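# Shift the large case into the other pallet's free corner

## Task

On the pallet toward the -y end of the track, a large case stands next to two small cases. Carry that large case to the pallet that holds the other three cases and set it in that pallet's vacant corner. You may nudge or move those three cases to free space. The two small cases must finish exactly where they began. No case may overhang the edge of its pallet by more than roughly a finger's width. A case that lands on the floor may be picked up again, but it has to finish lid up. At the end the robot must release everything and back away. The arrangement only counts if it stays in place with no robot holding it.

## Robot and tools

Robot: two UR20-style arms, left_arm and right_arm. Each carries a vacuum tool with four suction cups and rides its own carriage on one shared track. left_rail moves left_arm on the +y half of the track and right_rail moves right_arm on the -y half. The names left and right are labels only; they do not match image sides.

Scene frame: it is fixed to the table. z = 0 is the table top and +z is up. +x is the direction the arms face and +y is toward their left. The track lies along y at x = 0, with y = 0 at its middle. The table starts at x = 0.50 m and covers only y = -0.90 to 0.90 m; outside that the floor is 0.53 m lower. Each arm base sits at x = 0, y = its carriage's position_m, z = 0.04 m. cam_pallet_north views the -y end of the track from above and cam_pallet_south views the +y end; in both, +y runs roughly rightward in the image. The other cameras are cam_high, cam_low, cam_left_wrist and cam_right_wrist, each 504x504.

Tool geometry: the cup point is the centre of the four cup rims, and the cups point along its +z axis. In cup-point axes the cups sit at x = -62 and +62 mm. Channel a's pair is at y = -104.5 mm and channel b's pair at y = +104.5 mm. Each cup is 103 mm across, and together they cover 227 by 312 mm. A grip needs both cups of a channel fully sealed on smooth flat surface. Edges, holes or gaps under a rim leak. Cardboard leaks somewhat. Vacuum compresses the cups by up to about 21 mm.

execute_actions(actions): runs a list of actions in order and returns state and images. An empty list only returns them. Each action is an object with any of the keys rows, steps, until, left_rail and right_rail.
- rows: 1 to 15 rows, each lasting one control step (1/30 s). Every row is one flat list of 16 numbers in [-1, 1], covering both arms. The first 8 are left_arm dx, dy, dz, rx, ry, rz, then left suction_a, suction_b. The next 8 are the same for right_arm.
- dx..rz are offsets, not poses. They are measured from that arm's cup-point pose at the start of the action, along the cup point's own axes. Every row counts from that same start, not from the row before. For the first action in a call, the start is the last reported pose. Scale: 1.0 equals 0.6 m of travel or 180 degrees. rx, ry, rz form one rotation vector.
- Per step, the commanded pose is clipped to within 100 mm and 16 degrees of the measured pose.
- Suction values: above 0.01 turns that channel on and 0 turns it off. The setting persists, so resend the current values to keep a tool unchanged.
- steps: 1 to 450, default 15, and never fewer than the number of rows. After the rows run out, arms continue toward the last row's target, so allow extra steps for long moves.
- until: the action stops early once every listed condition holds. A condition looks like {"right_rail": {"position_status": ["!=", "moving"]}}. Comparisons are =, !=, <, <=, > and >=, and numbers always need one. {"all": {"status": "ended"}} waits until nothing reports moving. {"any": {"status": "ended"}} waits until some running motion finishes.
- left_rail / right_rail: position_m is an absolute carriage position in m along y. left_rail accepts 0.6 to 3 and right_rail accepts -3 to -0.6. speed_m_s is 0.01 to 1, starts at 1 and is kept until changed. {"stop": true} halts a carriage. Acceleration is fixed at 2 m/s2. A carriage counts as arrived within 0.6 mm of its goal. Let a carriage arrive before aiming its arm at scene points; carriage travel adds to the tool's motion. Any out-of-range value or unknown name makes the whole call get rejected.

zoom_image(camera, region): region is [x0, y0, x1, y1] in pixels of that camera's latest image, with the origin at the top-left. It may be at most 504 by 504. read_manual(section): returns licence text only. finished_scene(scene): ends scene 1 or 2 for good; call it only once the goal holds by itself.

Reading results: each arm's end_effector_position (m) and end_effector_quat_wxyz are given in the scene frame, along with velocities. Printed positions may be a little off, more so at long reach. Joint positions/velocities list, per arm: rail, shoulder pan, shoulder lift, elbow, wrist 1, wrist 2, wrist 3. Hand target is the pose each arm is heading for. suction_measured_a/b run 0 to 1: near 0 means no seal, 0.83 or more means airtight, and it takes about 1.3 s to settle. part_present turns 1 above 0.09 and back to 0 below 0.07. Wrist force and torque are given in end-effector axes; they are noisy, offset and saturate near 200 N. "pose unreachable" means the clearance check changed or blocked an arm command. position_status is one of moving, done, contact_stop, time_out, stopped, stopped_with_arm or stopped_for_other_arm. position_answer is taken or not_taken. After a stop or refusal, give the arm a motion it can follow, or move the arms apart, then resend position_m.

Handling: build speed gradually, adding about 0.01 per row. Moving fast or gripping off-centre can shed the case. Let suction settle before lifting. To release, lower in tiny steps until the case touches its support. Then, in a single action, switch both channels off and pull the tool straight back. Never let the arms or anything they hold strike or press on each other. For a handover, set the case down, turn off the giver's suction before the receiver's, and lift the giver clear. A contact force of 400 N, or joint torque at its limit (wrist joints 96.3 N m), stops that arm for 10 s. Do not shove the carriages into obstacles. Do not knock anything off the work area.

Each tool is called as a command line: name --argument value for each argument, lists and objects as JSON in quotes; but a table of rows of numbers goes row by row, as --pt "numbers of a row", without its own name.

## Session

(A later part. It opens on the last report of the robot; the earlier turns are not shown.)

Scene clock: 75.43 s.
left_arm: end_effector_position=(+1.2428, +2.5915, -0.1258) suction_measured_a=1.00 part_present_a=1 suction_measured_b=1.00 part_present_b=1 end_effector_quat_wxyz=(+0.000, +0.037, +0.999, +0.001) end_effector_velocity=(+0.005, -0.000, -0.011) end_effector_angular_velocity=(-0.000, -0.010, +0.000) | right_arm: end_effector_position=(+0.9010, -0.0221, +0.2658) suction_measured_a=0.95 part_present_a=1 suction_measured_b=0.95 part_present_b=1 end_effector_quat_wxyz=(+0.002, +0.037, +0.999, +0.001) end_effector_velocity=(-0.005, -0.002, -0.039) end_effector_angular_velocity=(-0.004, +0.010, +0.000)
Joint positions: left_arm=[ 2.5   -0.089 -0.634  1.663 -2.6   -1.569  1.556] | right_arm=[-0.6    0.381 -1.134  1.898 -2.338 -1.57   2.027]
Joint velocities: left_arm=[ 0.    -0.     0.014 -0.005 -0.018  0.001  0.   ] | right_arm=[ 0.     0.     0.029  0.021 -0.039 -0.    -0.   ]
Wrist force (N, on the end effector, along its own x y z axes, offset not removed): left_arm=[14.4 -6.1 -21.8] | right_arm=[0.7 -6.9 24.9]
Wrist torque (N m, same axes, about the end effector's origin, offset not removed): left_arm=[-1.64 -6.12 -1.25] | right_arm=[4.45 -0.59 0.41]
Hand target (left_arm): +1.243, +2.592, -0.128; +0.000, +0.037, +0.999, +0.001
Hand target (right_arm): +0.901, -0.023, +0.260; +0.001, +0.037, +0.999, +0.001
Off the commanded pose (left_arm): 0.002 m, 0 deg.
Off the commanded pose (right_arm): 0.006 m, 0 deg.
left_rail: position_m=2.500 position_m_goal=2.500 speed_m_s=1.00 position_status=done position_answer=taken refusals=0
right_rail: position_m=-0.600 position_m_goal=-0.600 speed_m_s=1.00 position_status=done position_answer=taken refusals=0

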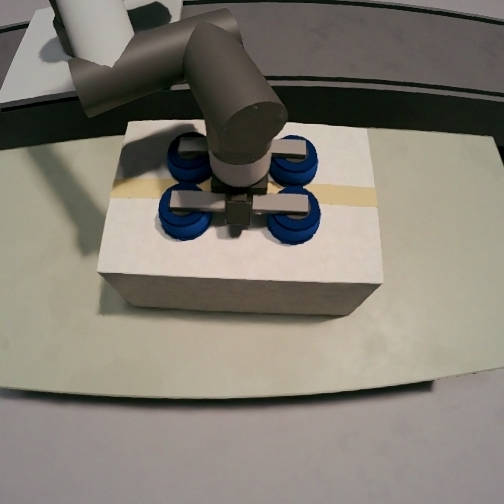

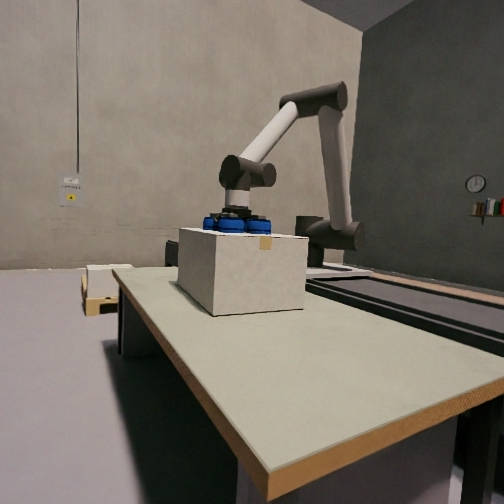

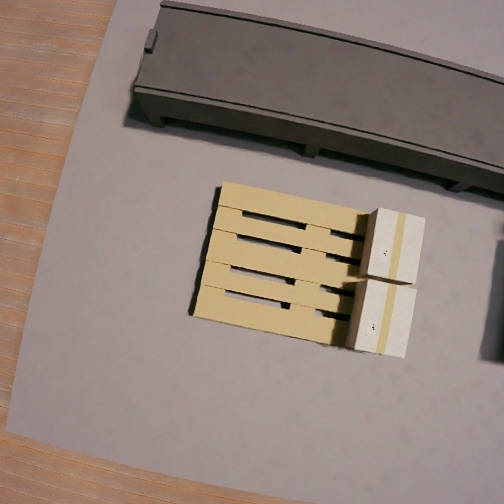

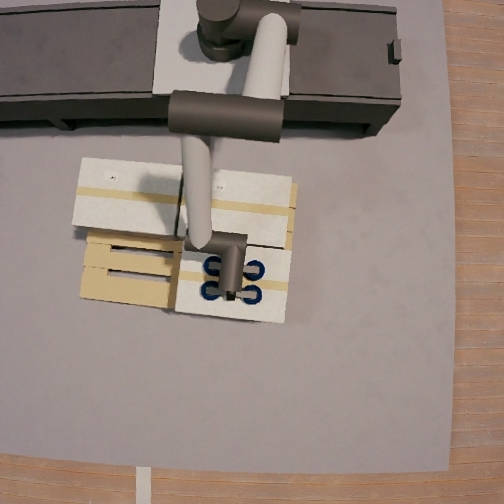

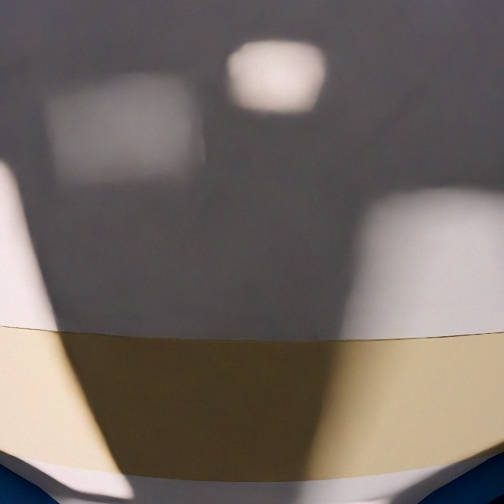

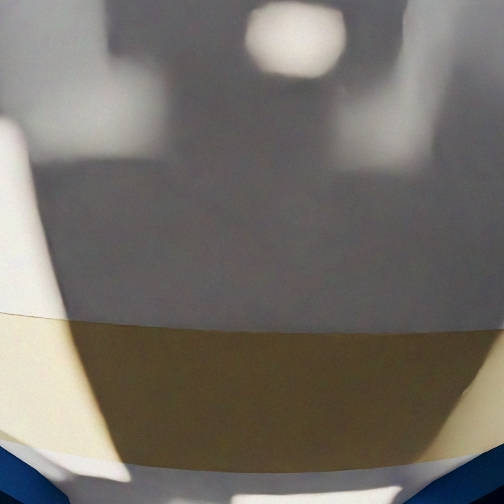

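execute_actions --actions '[]'

Scene clock: 76.53 s.
left_arm: end_effector_position=(+1.2429, +2.5915, -0.1275) suction_measured_a=1.00 part_present_a=1 suction_measured_b=1.00 part_present_b=1 end_effector_quat_wxyz=(+0.000, +0.037, +0.999, +0.001) end_effector_velocity=(-0.000, +0.000, -0.001) end_effector_angular_velocity=(+0.000, +0.001, +0.000) | right_arm: end_effector_position=(+0.9007, -0.0223, +0.2604) suction_measured_a=0.95 part_present_a=1 suction_measured_b=0.95 part_present_b=1 end_effector_quat_wxyz=(+0.001, +0.037, +0.999, +0.001) end_effector_velocity=(-0.000, -0.000, -0.000) end_effector_angular_velocity=(-0.000, +0.000, -0.000)
Joint positions: left_arm=[ 2.5   -0.089 -0.632  1.662 -2.602 -1.569  1.556] | right_arm=[-0.6    0.381 -1.13   1.901 -2.345 -1.57   2.026]
Joint velocities: left_arm=[ 0.  0.  0.  0. -0. -0. -0.] | right_arm=[-0. -0.  0.  0. -0. -0.  0.]
Wrist force (N, on the end effector, along its own x y z axes, offset not removed): left_arm=[81.1 -12.2 -200.0] | right_arm=[14.9 -42.6 -93.0]
Wrist torque (N m, same axes, about the end effector's origin, offset not removed): left_arm=[-2.83 -6.00 -1.06] | right_arm=[-18.66 -0.17 -2.16]
Hand target (left_arm): +1.243, +2.592, -0.128; +0.000, +0.037, +0.999, +0.001
Hand target (right_arm): +0.901, -0.023, +0.260; +0.001, +0.037, +0.999, +0.001
Off the commanded pose (left_arm): 0.001 m, 0 deg.
Off the commanded pose (right_arm): 0.000 m, 0 deg.
left_rail: position_m=2.500 position_m_goal=2.500 speed_m_s=1.00 position_status=done position_answer=taken refusals=0
right_rail: position_m=-0.600 position_m_goal=-0.600 speed_m_s=1.00 position_status=done position_answer=taken refusals=0

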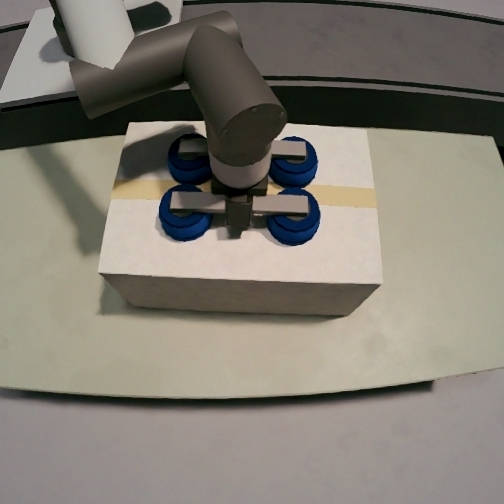

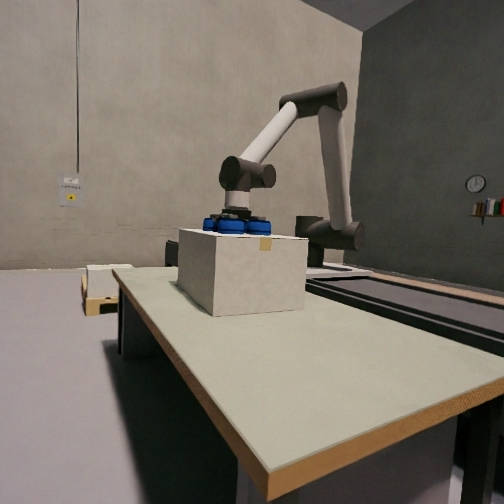

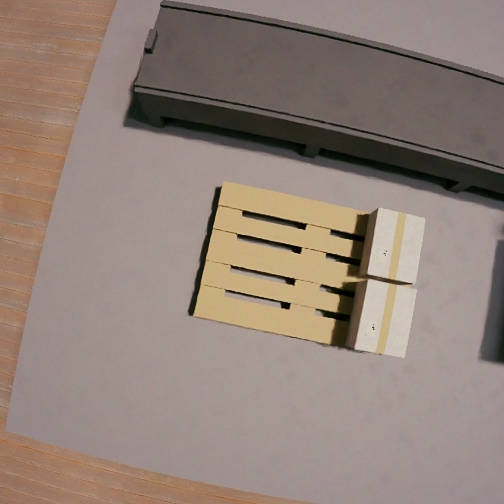

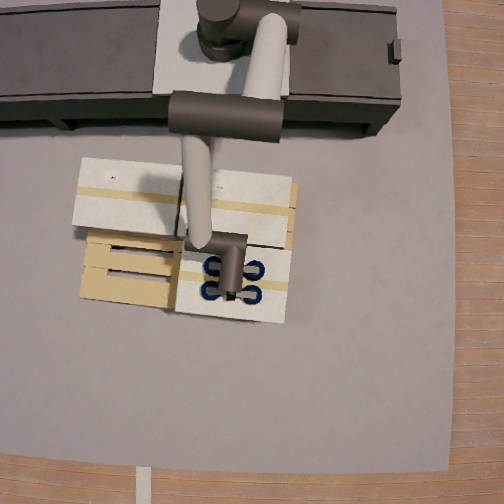

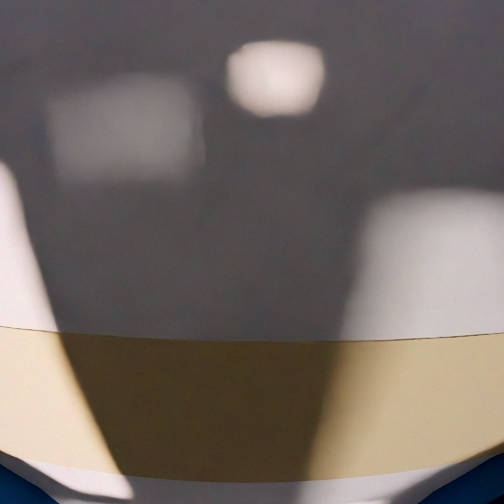

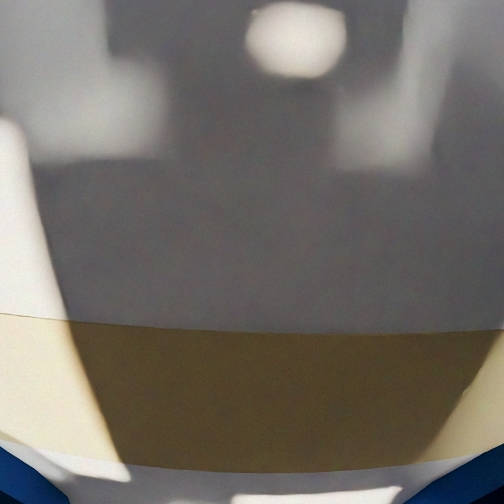

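execute_actions --actions '[{"rows":[[0,0,-0.004,0,0,0,1,1,0,0,-0.002,0,0,0,0,0],[0,0,-0.006,0,0,0,0,0,0,0,-0.005,0,0,0,0,0],[0,0,-0.009,0,0,0,0,0,0,0,-0.009,0,0,0,0,0],[0,0,-0.014,0,0,0,0,0,0,0,-0.014,0,0,0,0,0],[0,0,-0.02,0,0,0,0,0,0,0,-0.02,0,0,0,0,0],[0,0,-0.026,0,0,0,0,0,0,0,-0.026,0,0,0,0,0],[0,0,-0.034,0,0,0,0,0,0,0,-0.034,0,0,0,0,0],[0,0,-0.045,0,0,0,0,0,0,0,-0.045,0,0,0,0,0],[0,0,-0.06,0,0,0,0,0,0,0,-0.06,0,0,0,0,0],[0,0,-0.08,0,0,0,0,0,0,0,-0.08,0,0,0,0,0],[0,0,-0.1,0,0,0,0,0,0,0,-0.1,0,0,0,0,0],[0,0,-0.13,0,0,0,0,0,0,0,-0.13,0,0,0,0,0],[0,0,-0.16,0,0,0,0,0,0,0,-0.16,0,0,0,0,0],[0,0,-0.2,0,0,0,0,0,0,0,-0.2,0,0,0,0,0]],"steps":16},{"right_rail":{"position_m":-2.0},"steps":1}]'

execute_actions --actions '[]'

Scene clock: 82.63 s.
left_arm: end_effector_position=(+1.2427, +2.5916, -0.0368) suction_measured_a=0.01 part_present_a=0 suction_measured_b=0.01 part_present_b=0 end_effector_quat_wxyz=(-0.000, +0.037, +0.999, +0.001) end_effector_velocity=(+0.003, -0.000, +0.274) end_effector_angular_velocity=(-0.001, -0.012, -0.001) | right_arm: end_effector_position=(+0.9005, -0.0223, +0.3531) suction_measured_a=0.00 part_present_a=0 suction_measured_b=0.00 part_present_b=0 end_effector_quat_wxyz=(+0.002, +0.037, +0.999, +0.001) end_effector_velocity=(-0.003, -0.011, +0.266) end_effector_angular_velocity=(-0.000, +0.001, +0.001)
Joint positions: left_arm=[ 2.5   -0.089 -0.721  1.672 -2.522 -1.569  1.557] | right_arm=[-0.6    0.381 -1.204  1.853 -2.225 -1.57   2.027]
Joint velocities: left_arm=[ 0.     0.    -0.258  0.011  0.236 -0.     0.001] | right_arm=[-0.012  0.001 -0.196 -0.158  0.355  0.    -0.   ]
Wrist force (N, on the end effector, along its own x y z axes, offset not removed): left_arm=[-0.4 -3.2 -10.6] | right_arm=[-0.9 -5.8 -7.4]
Wrist torque (N m, same axes, about the end effector's origin, offset not removed): left_arm=[-0.54 -0.07 -0.01] | right_arm=[-0.89 0.24 0.35]
Hand target (left_arm): +1.243, +2.592, -0.008; +0.001, +0.037, +0.999, +0.001
Hand target (right_arm): +0.900, -0.025, +0.380; +0.002, +0.037, +0.999, +0.001
Off the commanded pose (left_arm): 0.029 m, 0 deg.
Off the commanded pose (right_arm): 0.027 m, 0 deg.
left_rail: position_m=2.500 position_m_goal=2.500 speed_m_s=1.00 position_status=done position_answer=taken refusals=0
right_rail: position_m=-0.600 position_m_goal=-2.000 speed_m_s=1.00 position_status=moving position_answer=taken refusals=0

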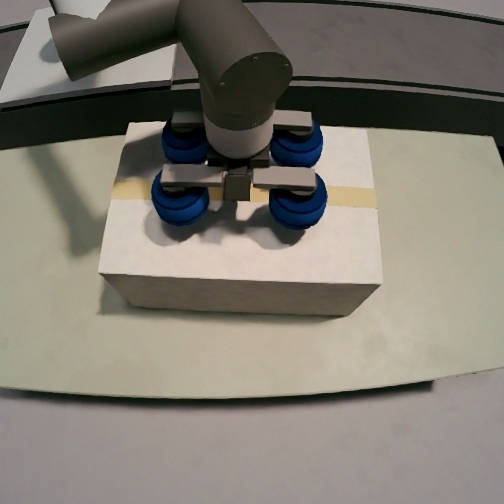

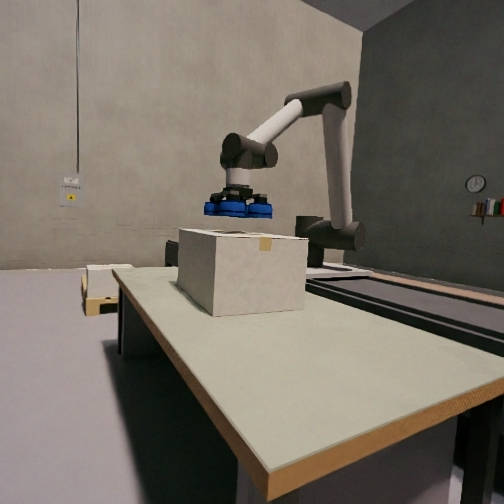

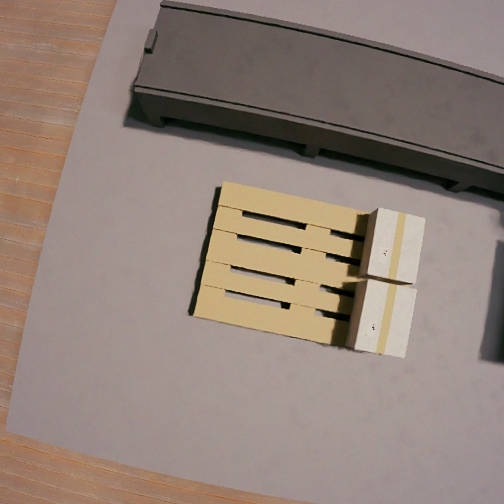

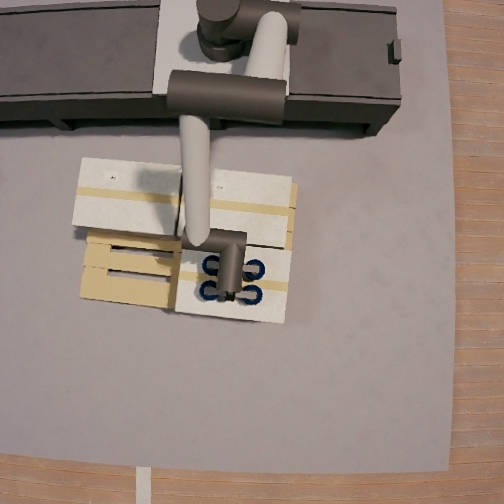

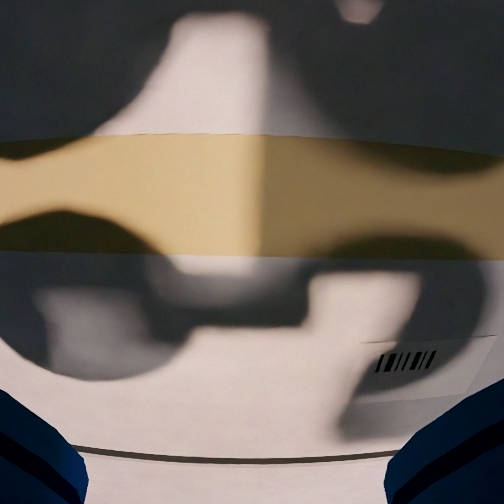

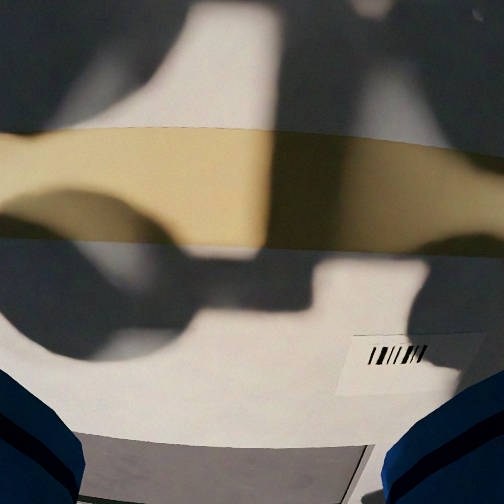

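Scene clock: 82.63 s.
left_arm: end_effector_position=(+1.2427, +2.5916, -0.0368) suction_measured_a=0.01 part_present_a=0 suction_measured_b=0.01 part_present_b=0 end_effector_quat_wxyz=(-0.000, +0.037, +0.999, +0.001) end_effector_velocity=(+0.003, -0.000, +0.274) end_effector_angular_velocity=(-0.001, -0.012, -0.001) | right_arm: end_effector_position=(+0.9005, -0.0223, +0.3531) suction_measured_a=0.00 part_present_a=0 suction_measured_b=0.00 part_present_b=0 end_effector_quat_wxyz=(+0.002, +0.037, +0.999, +0.001) end_effector_velocity=(-0.003, -0.011, +0.266) end_effector_angular_velocity=(-0.000, +0.001, +0.001)
Joint positions: left_arm=[ 2.5   -0.089 -0.721  1.672 -2.522 -1.569  1.557] | right_arm=[-0.6    0.381 -1.204  1.853 -2.225 -1.57   2.027]
Joint velocities: left_arm=[ 0.     0.    -0.258  0.011  0.236 -0.     0.001] | right_arm=[-0.012  0.001 -0.196 -0.158  0.355  0.    -0.   ]
Wrist force (N, on the end effector, along its own x y z axes, offset not removed): left_arm=[-0.4 -3.2 -10.6] | right_arm=[-0.9 -5.8 -7.4]
Wrist torque (N m, same axes, about the end effector's origin, offset not removed): left_arm=[-0.54 -0.07 -0.01] | right_arm=[-0.89 0.24 0.35]
Hand target (left_arm): +1.243, +2.592, -0.008; +0.001, +0.037, +0.999, +0.001
Hand target (right_arm): +0.900, -0.025, +0.380; +0.002, +0.037, +0.999, +0.001
Off the commanded pose (left_arm): 0.029 m, 0 deg.
Off the commanded pose (right_arm): 0.027 m, 0 deg.
left_rail: position_m=2.500 position_m_goal=2.500 speed_m_s=1.00 position_status=done position_answer=taken refusals=0
right_rail: position_m=-0.600 position_m_goal=-2.000 speed_m_s=1.00 position_status=moving position_answer=taken refusals=0

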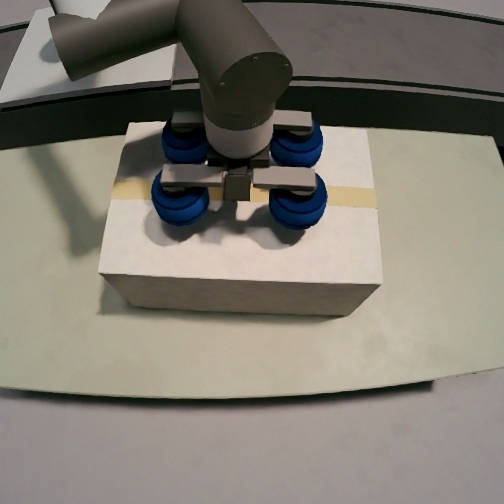

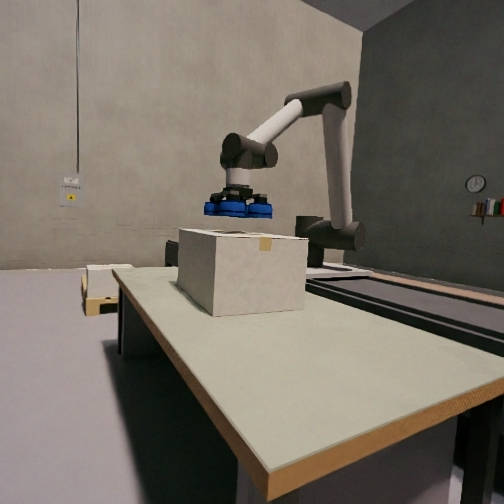

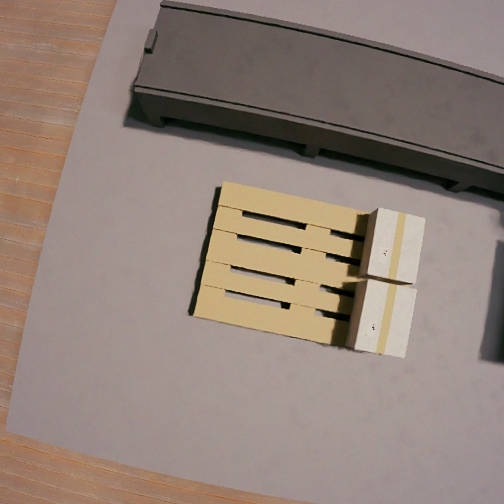

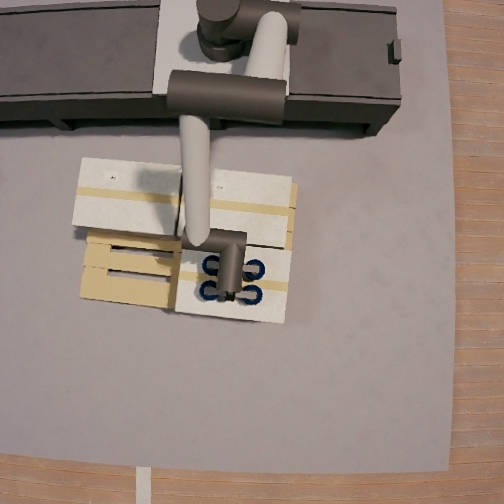

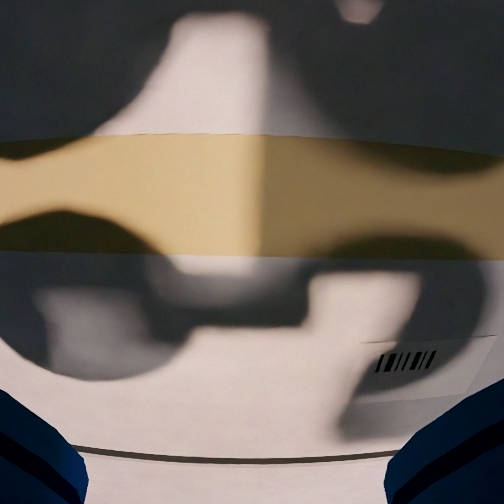

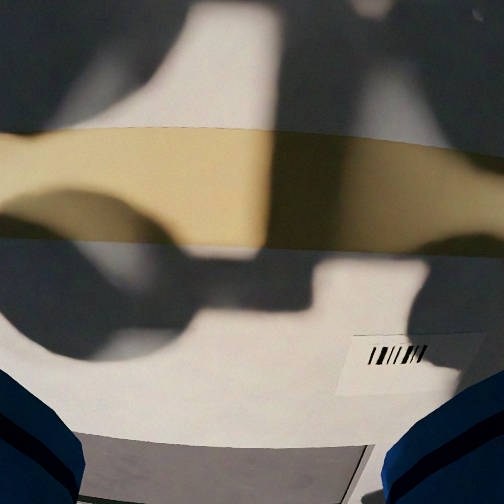

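execute_actions --actions '[{"left_rail":{"position_m":0.6},"rows":[[0.004,-0.008,-0.055,0,0,0,0,0,0,0,-0.045,0,0,0,0,0],[0.012,-0.025,-0.065,0,0,0,0,0,0,0,-0.045,0,0,0,0,0],[0.024,-0.05,-0.08,0,0,0,0,0,0,0,-0.045,0,0,0,0,0],[0.04,-0.08,-0.1,0,0,0,0,0,0,0,-0.045,0,0,0,0,0],[0.055,-0.11,-0.12,0,0,0,0,0,0,0,-0.045,0,0,0,0,0],[0.484,-1.0,-0.612,0,0,0,0,0,0,0,-0.045,0,0,0,0,0]],"steps":42},{"rows":[[0,-0.22,-0.01,0,0,0,0,0,0,0,0,0,0,0,0,0]],"steps":8}]'

Scene clock: 91.87 s.
left_arm: end_effector_position=(+0.9179, +0.5490, +0.3166) suction_measured_a=0.01 part_present_a=0 suction_measured_b=0.01 part_present_b=0 end_effector_quat_wxyz=(+0.001, +0.039, +0.999, -0.001) end_effector_velocity=(+0.010, -1.190, -0.008) end_effector_angular_velocity=(+0.004, +0.004, +0.005) | right_arm: end_effector_position=(+0.9003, -1.4225, +0.3801) suction_measured_a=0.00 part_present_a=0 suction_measured_b=0.00 part_present_b=0 end_effector_quat_wxyz=(+0.002, +0.037, +0.999, +0.001) end_effector_velocity=(-0.000, +0.000, +0.000) end_effector_angular_velocity=(+0.000, -0.000, +0.000)
Joint positions: left_arm=[ 1.112 -0.738 -1.169  1.862 -2.267 -1.572  0.911] | right_arm=[-2.     0.381 -1.223  1.836 -2.189 -1.57   2.027]
Joint velocities: left_arm=[-0.999 -0.127  0.109 -0.163  0.059  0.001 -0.132] | right_arm=[ 0.  0. -0.  0.  0.  0. -0.]
Wrist force (N, on the end effector, along its own x y z axes, offset not removed): left_arm=[-1.1 -11.3 -3.0] | right_arm=[1.3 -5.8 -3.6]
Wrist torque (N m, same axes, about the end effector's origin, offset not removed): left_arm=[-1.43 0.16 0.03] | right_arm=[-0.96 0.08 0.33]
Hand target (left_arm): +0.919, +0.485, +0.316; +0.001, +0.039, +0.999, -0.001
Hand target (right_arm): +0.900, -1.422, +0.380; +0.002, +0.037, +0.999, +0.001
Off the commanded pose (left_arm): 0.019 m, 0 deg.
Off the commanded pose (right_arm): 0.000 m, 0 deg.
left_rail: position_m=1.112 position_m_goal=0.600 speed_m_s=1.00 position_status=moving position_answer=taken refusals=0
right_rail: position_m=-2.000 position_m_goal=-2.000 speed_m_s=1.00 position_status=done position_answer=taken refusals=0

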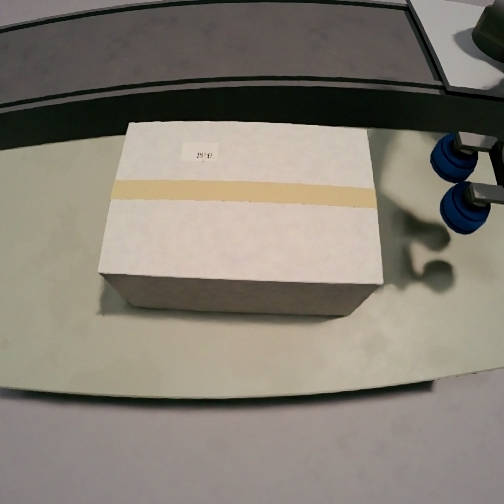

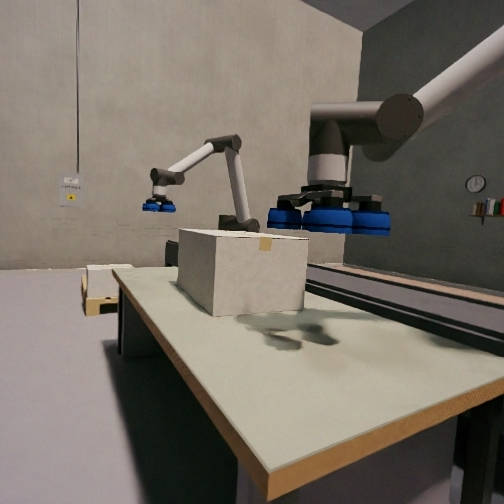

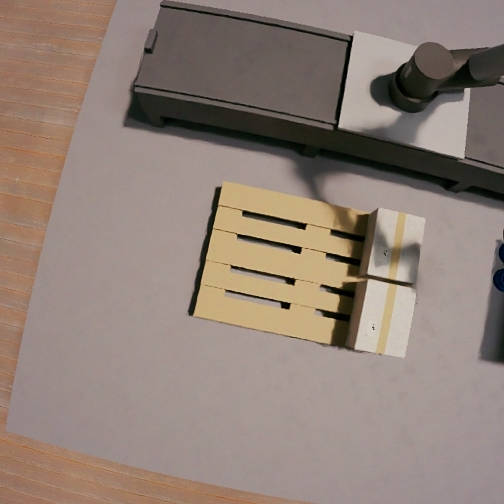

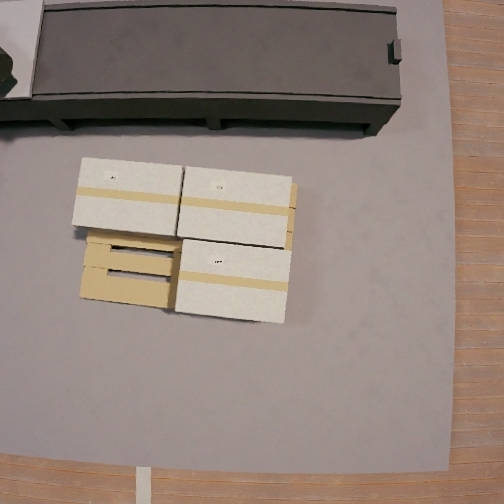

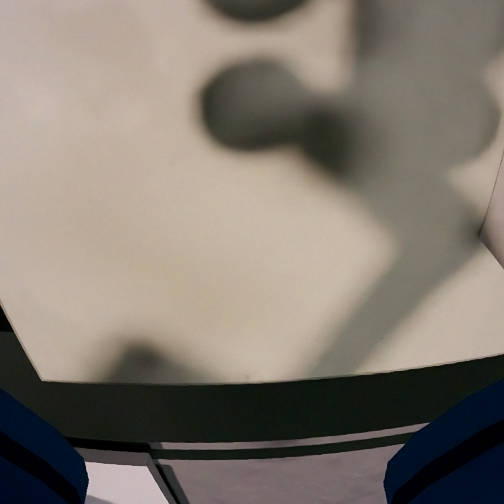

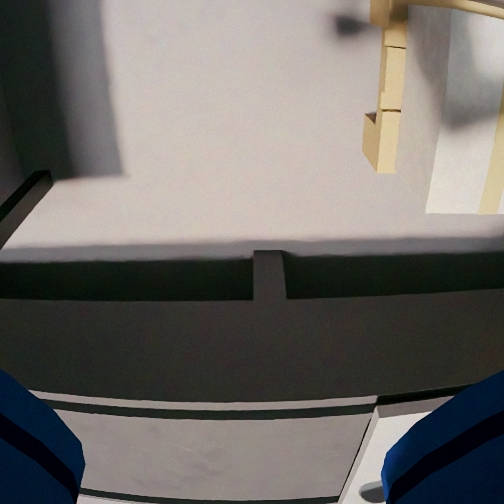

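zoom_image --camera "cam_pallet_south" --region '[60, 200, 228, 340]'

execute_actions --actions '[]'

Region (60, 200, 228, 340) of cam_pallet_south's 504x504 image, scaled by 3.000, with more detail than that image has.

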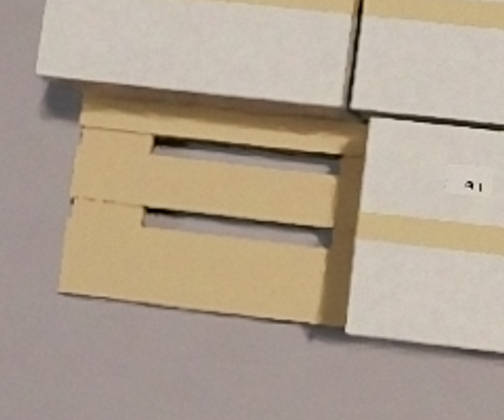

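Scene clock: 93.80 s.
left_arm: end_effector_position=(+0.9194, +0.0182, +0.3158) suction_measured_a=0.01 part_present_a=0 suction_measured_b=0.01 part_present_b=0 end_effector_quat_wxyz=(+0.001, +0.039, +0.999, -0.001) end_effector_velocity=(+0.000, +0.000, +0.000) end_effector_angular_velocity=(-0.000, -0.000, +0.000) | right_arm: end_effector_position=(+0.9003, -1.4225, +0.3801) suction_measured_a=0.00 part_present_a=0 suction_measured_b=0.00 part_present_b=0 end_effector_quat_wxyz=(+0.002, +0.037, +0.999, +0.001) end_effector_velocity=(+0.000, -0.000, -0.000) end_effector_angular_velocity=(-0.000, +0.000, -0.000)
Joint positions: left_arm=[ 0.6   -0.75  -1.158  1.845 -2.261 -1.571  0.898] | right_arm=[-2.     0.381 -1.223  1.836 -2.189 -1.57   2.027]
Joint velocities: left_arm=[ 0.  0. -0. -0. -0.  0. -0.] | right_arm=[ 0. -0.  0. -0. -0.  0. -0.]
Wrist force (N, on the end effector, along its own x y z axes, offset not removed): left_arm=[-0.9 -5.2 -2.3] | right_arm=[2.3 -6.8 -5.9]
Wrist torque (N m, same axes, about the end effector's origin, offset not removed): left_arm=[-0.83 0.17 0.08] | right_arm=[-1.08 -0.24 0.33]
Hand target (left_arm): +0.919, +0.018, +0.316; +0.001, +0.039, +0.999, -0.001
Hand target (right_arm): +0.900, -1.422, +0.380; +0.002, +0.037, +0.999, +0.001
Off the commanded pose (left_arm): 0.001 m, 0 deg.
Off the commanded pose (right_arm): 0.000 m, 0 deg.
left_rail: position_m=0.600 position_m_goal=0.600 speed_m_s=1.00 position_status=done position_answer=taken refusals=0
right_rail: position_m=-2.000 position_m_goal=-2.000 speed_m_s=1.00 position_status=done position_answer=taken refusals=0

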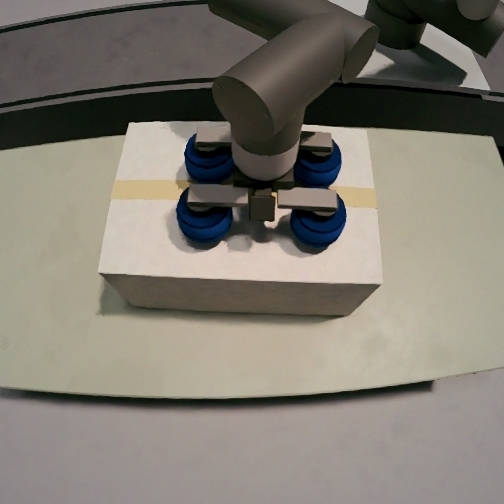

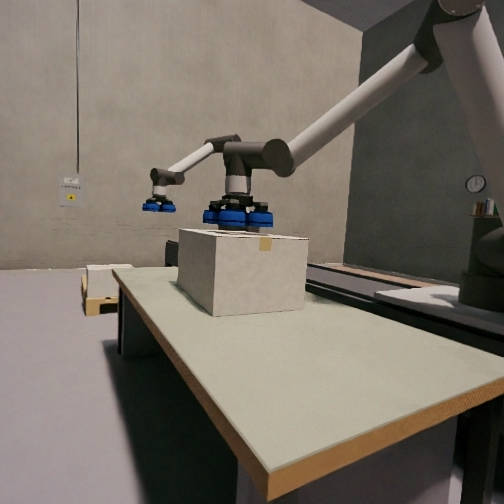

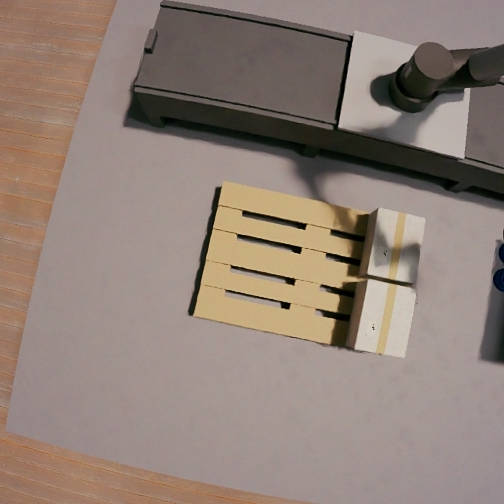

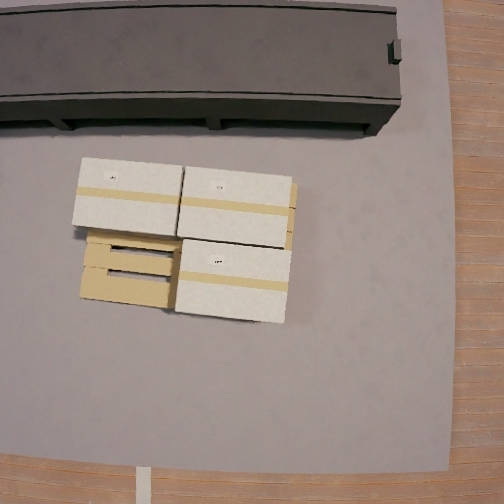

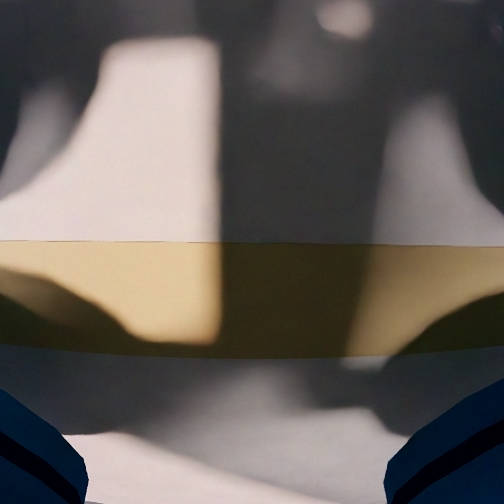

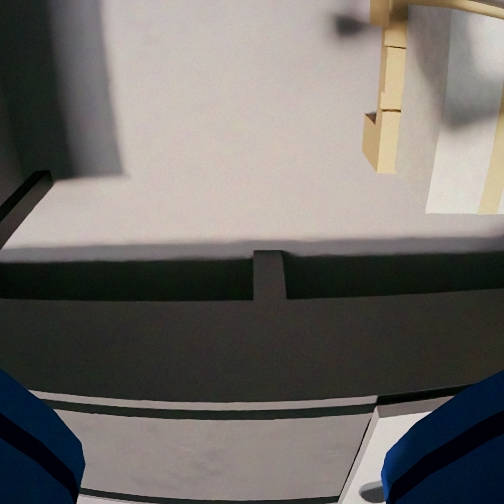

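execute_actions --actions '[{"rows":[[0.005,-0.01,0.002,0,0,0,1,1,0,0,0,0,0,0,0,0],[0.012,-0.025,0.006,0,0,0,1,1,0,0,0,0,0,0,0,0],[0.02,-0.04,0.012,0,0,-0.001,1,1,0,0,0,0,0,0,0,0],[0.026,-0.052,0.018,0,0,-0.001,1,1,0,0,0,0,0,0,0,0],[0.029,-0.059,0.025,0,0,-0.001,1,1,0,0,0,0,0,0,0,0],[0.029,-0.059,0.032,0,0,-0.001,1,1,0,0,0,0,0,0,0,0],[0.029,-0.059,0.039,0,0,-0.001,1,1,0,0,0,0,0,0,0,0],[0.029,-0.059,0.046,0,0,-0.001,1,1,0,0,0,0,0,0,0,0],[0.029,-0.059,0.053,0,0,-0.001,1,1,0,0,0,0,0,0,0,0],[0.029,-0.059,0.06,0,0,-0.001,1,1,0,0,0,0,0,0,0,0],[0.029,-0.059,0.067,0,0,-0.001,1,1,0,0,0,0,0,0,0,0],[0.029,-0.059,0.074,0,0,-0.001,1,1,0,0,0,0,0,0,0,0],[0.029,-0.059,0.08,0,0,-0.001,1,1,0,0,0,0,0,0,0,0]],"steps":13}]'

Scene clock: 100.27 s.
left_arm: end_effector_position=(+0.9001, -0.0143, +0.2837) suction_measured_a=0.01 part_present_a=0 suction_measured_b=0.03 part_present_b=0 end_effector_quat_wxyz=(+0.001, +0.037, +0.999, -0.001) end_effector_velocity=(-0.010, -0.015, -0.121) end_effector_angular_velocity=(+0.002, +0.002, +0.002) | right_arm: end_effector_position=(+0.9003, -1.4225, +0.3801) suction_measured_a=0.00 part_present_a=0 suction_measured_b=0.00 part_present_b=0 end_effector_quat_wxyz=(+0.002, +0.037, +0.999, +0.001) end_effector_velocity=(+0.000, +0.000, -0.000) end_effector_angular_velocity=(-0.000, +0.000, +0.000)
Joint positions: left_arm=[ 0.6   -0.784 -1.131  1.859 -2.301 -1.571  0.861] | right_arm=[-2.     0.381 -1.223  1.836 -2.189 -1.57   2.027]
Joint velocities: left_arm=[ 0.    -0.016  0.098  0.057 -0.152 -0.    -0.018] | right_arm=[ 0. -0.  0. -0.  0. -0. -0.]
Wrist force (N, on the end effector, along its own x y z axes, offset not removed): left_arm=[-0.6 -4.1 -0.8] | right_arm=[-1.1 -6.9 -3.3]
Wrist torque (N m, same axes, about the end effector's origin, offset not removed): left_arm=[-0.71 -0.01 0.02] | right_arm=[-0.98 0.23 0.31]
Hand target (left_arm): +0.899, -0.016, +0.268; +0.001, +0.037, +0.999, -0.001
Hand target (right_arm): +0.900, -1.422, +0.380; +0.002, +0.037, +0.999, +0.001
Off the commanded pose (left_arm): 0.016 m, 0 deg.
Off the commanded pose (right_arm): 0.000 m, 0 deg.
left_rail: position_m=0.600 position_m_goal=0.600 speed_m_s=1.00 position_status=done position_answer=taken refusals=0
right_rail: position_m=-2.000 position_m_goal=-2.000 speed_m_s=1.00 position_status=done position_answer=taken refusals=0

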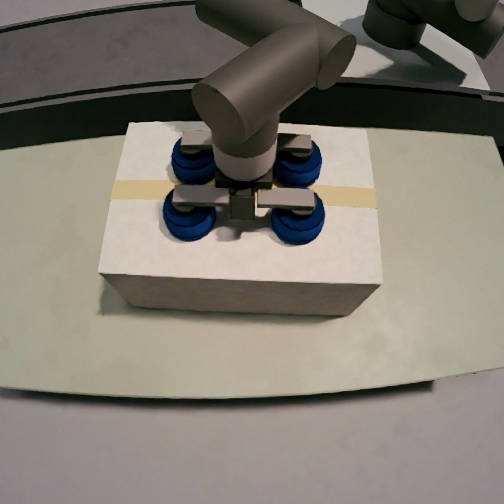

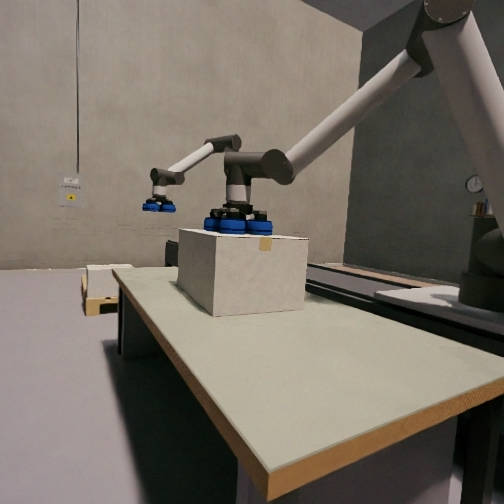

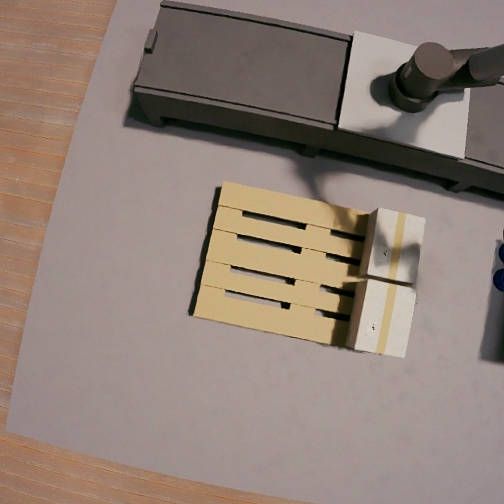

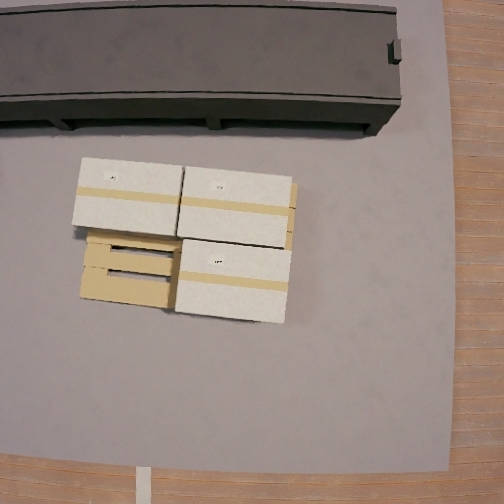

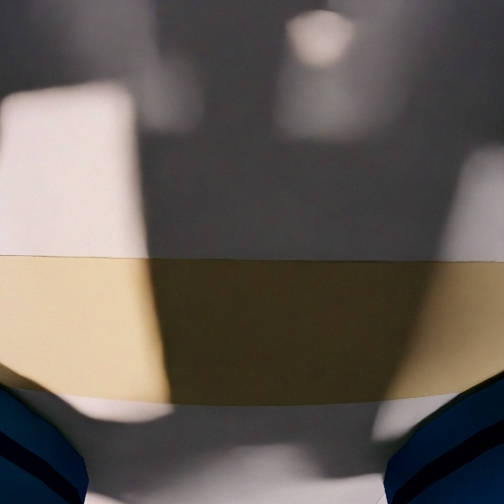

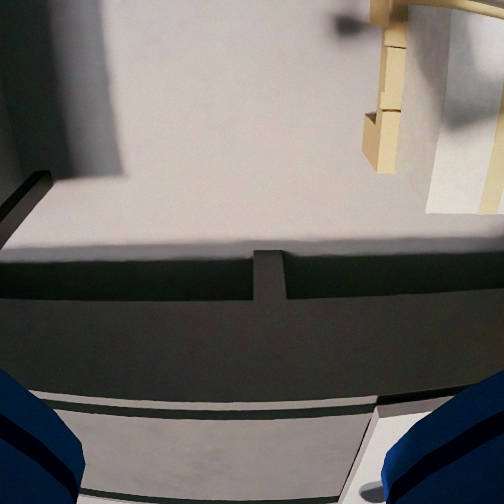

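execute_actions --actions '[]'

Scene clock: 104.30 s.
left_arm: end_effector_position=(+0.8991, -0.0157, +0.2681) suction_measured_a=1.00 part_present_a=1 suction_measured_b=1.00 part_present_b=1 end_effector_quat_wxyz=(+0.001, +0.037, +0.999, -0.001) end_effector_velocity=(+0.000, +0.000, +0.000) end_effector_angular_velocity=(+0.000, -0.000, +0.000) | right_arm: end_effector_position=(+0.9003, -1.4225, +0.3801) suction_measured_a=0.00 part_present_a=0 suction_measured_b=0.00 part_present_b=0 end_effector_quat_wxyz=(+0.002, +0.037, +0.999, +0.001) end_effector_velocity=(+0.000, -0.000, -0.000) end_effector_angular_velocity=(-0.000, +0.000, -0.000)
Joint positions: left_arm=[ 0.6   -0.786 -1.118  1.866 -2.321 -1.571  0.859] | right_arm=[-2.     0.381 -1.223  1.836 -2.189 -1.57   2.027]
Joint velocities: left_arm=[ 0. -0. -0.  0. -0.  0. -0.] | right_arm=[ 0. -0.  0. -0. -0.  0. -0.]
Wrist force (N, on the end effector, along its own x y z axes, offset not removed): left_arm=[-1.3 -6.2 33.2] | right_arm=[1.3 -5.5 -4.4]
Wrist torque (N m, same axes, about the end effector's origin, offset not removed): left_arm=[3.76 0.06 -0.01] | right_arm=[-0.91 -0.03 0.33]
Hand target (left_arm): +0.899, -0.016, +0.268; +0.001, +0.037, +0.999, -0.001
Hand target (right_arm): +0.900, -1.422, +0.380; +0.002, +0.037, +0.999, +0.001
Off the commanded pose (left_arm): 0.000 m, 0 deg.
Off the commanded pose (right_arm): 0.000 m, 0 deg.
left_rail: position_m=0.600 position_m_goal=0.600 speed_m_s=1.00 position_status=done position_answer=taken refusals=0
right_rail: position_m=-2.000 position_m_goal=-2.000 speed_m_s=1.00 position_status=done position_answer=taken refusals=0

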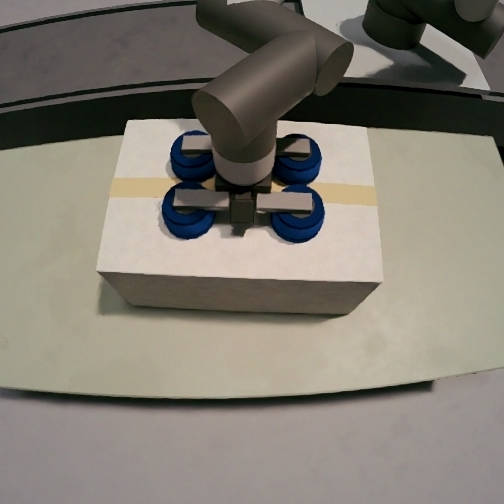

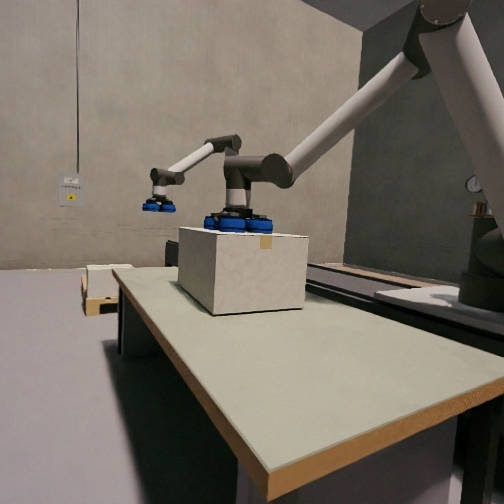

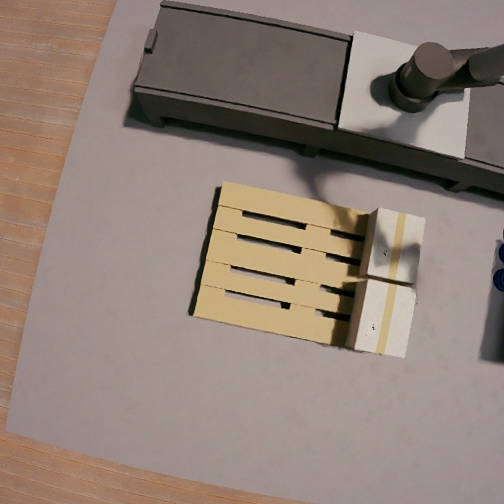

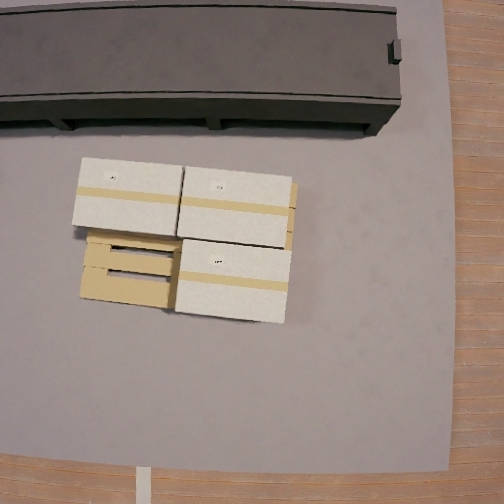

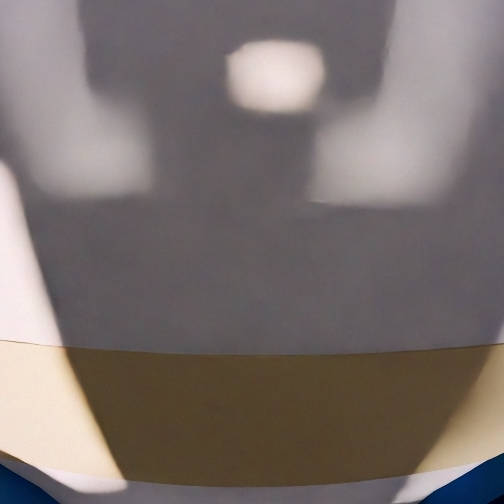

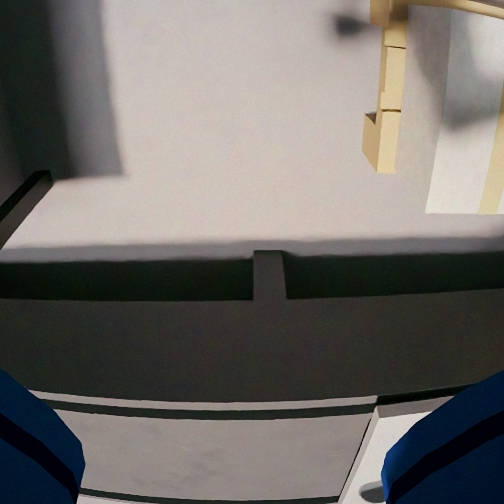

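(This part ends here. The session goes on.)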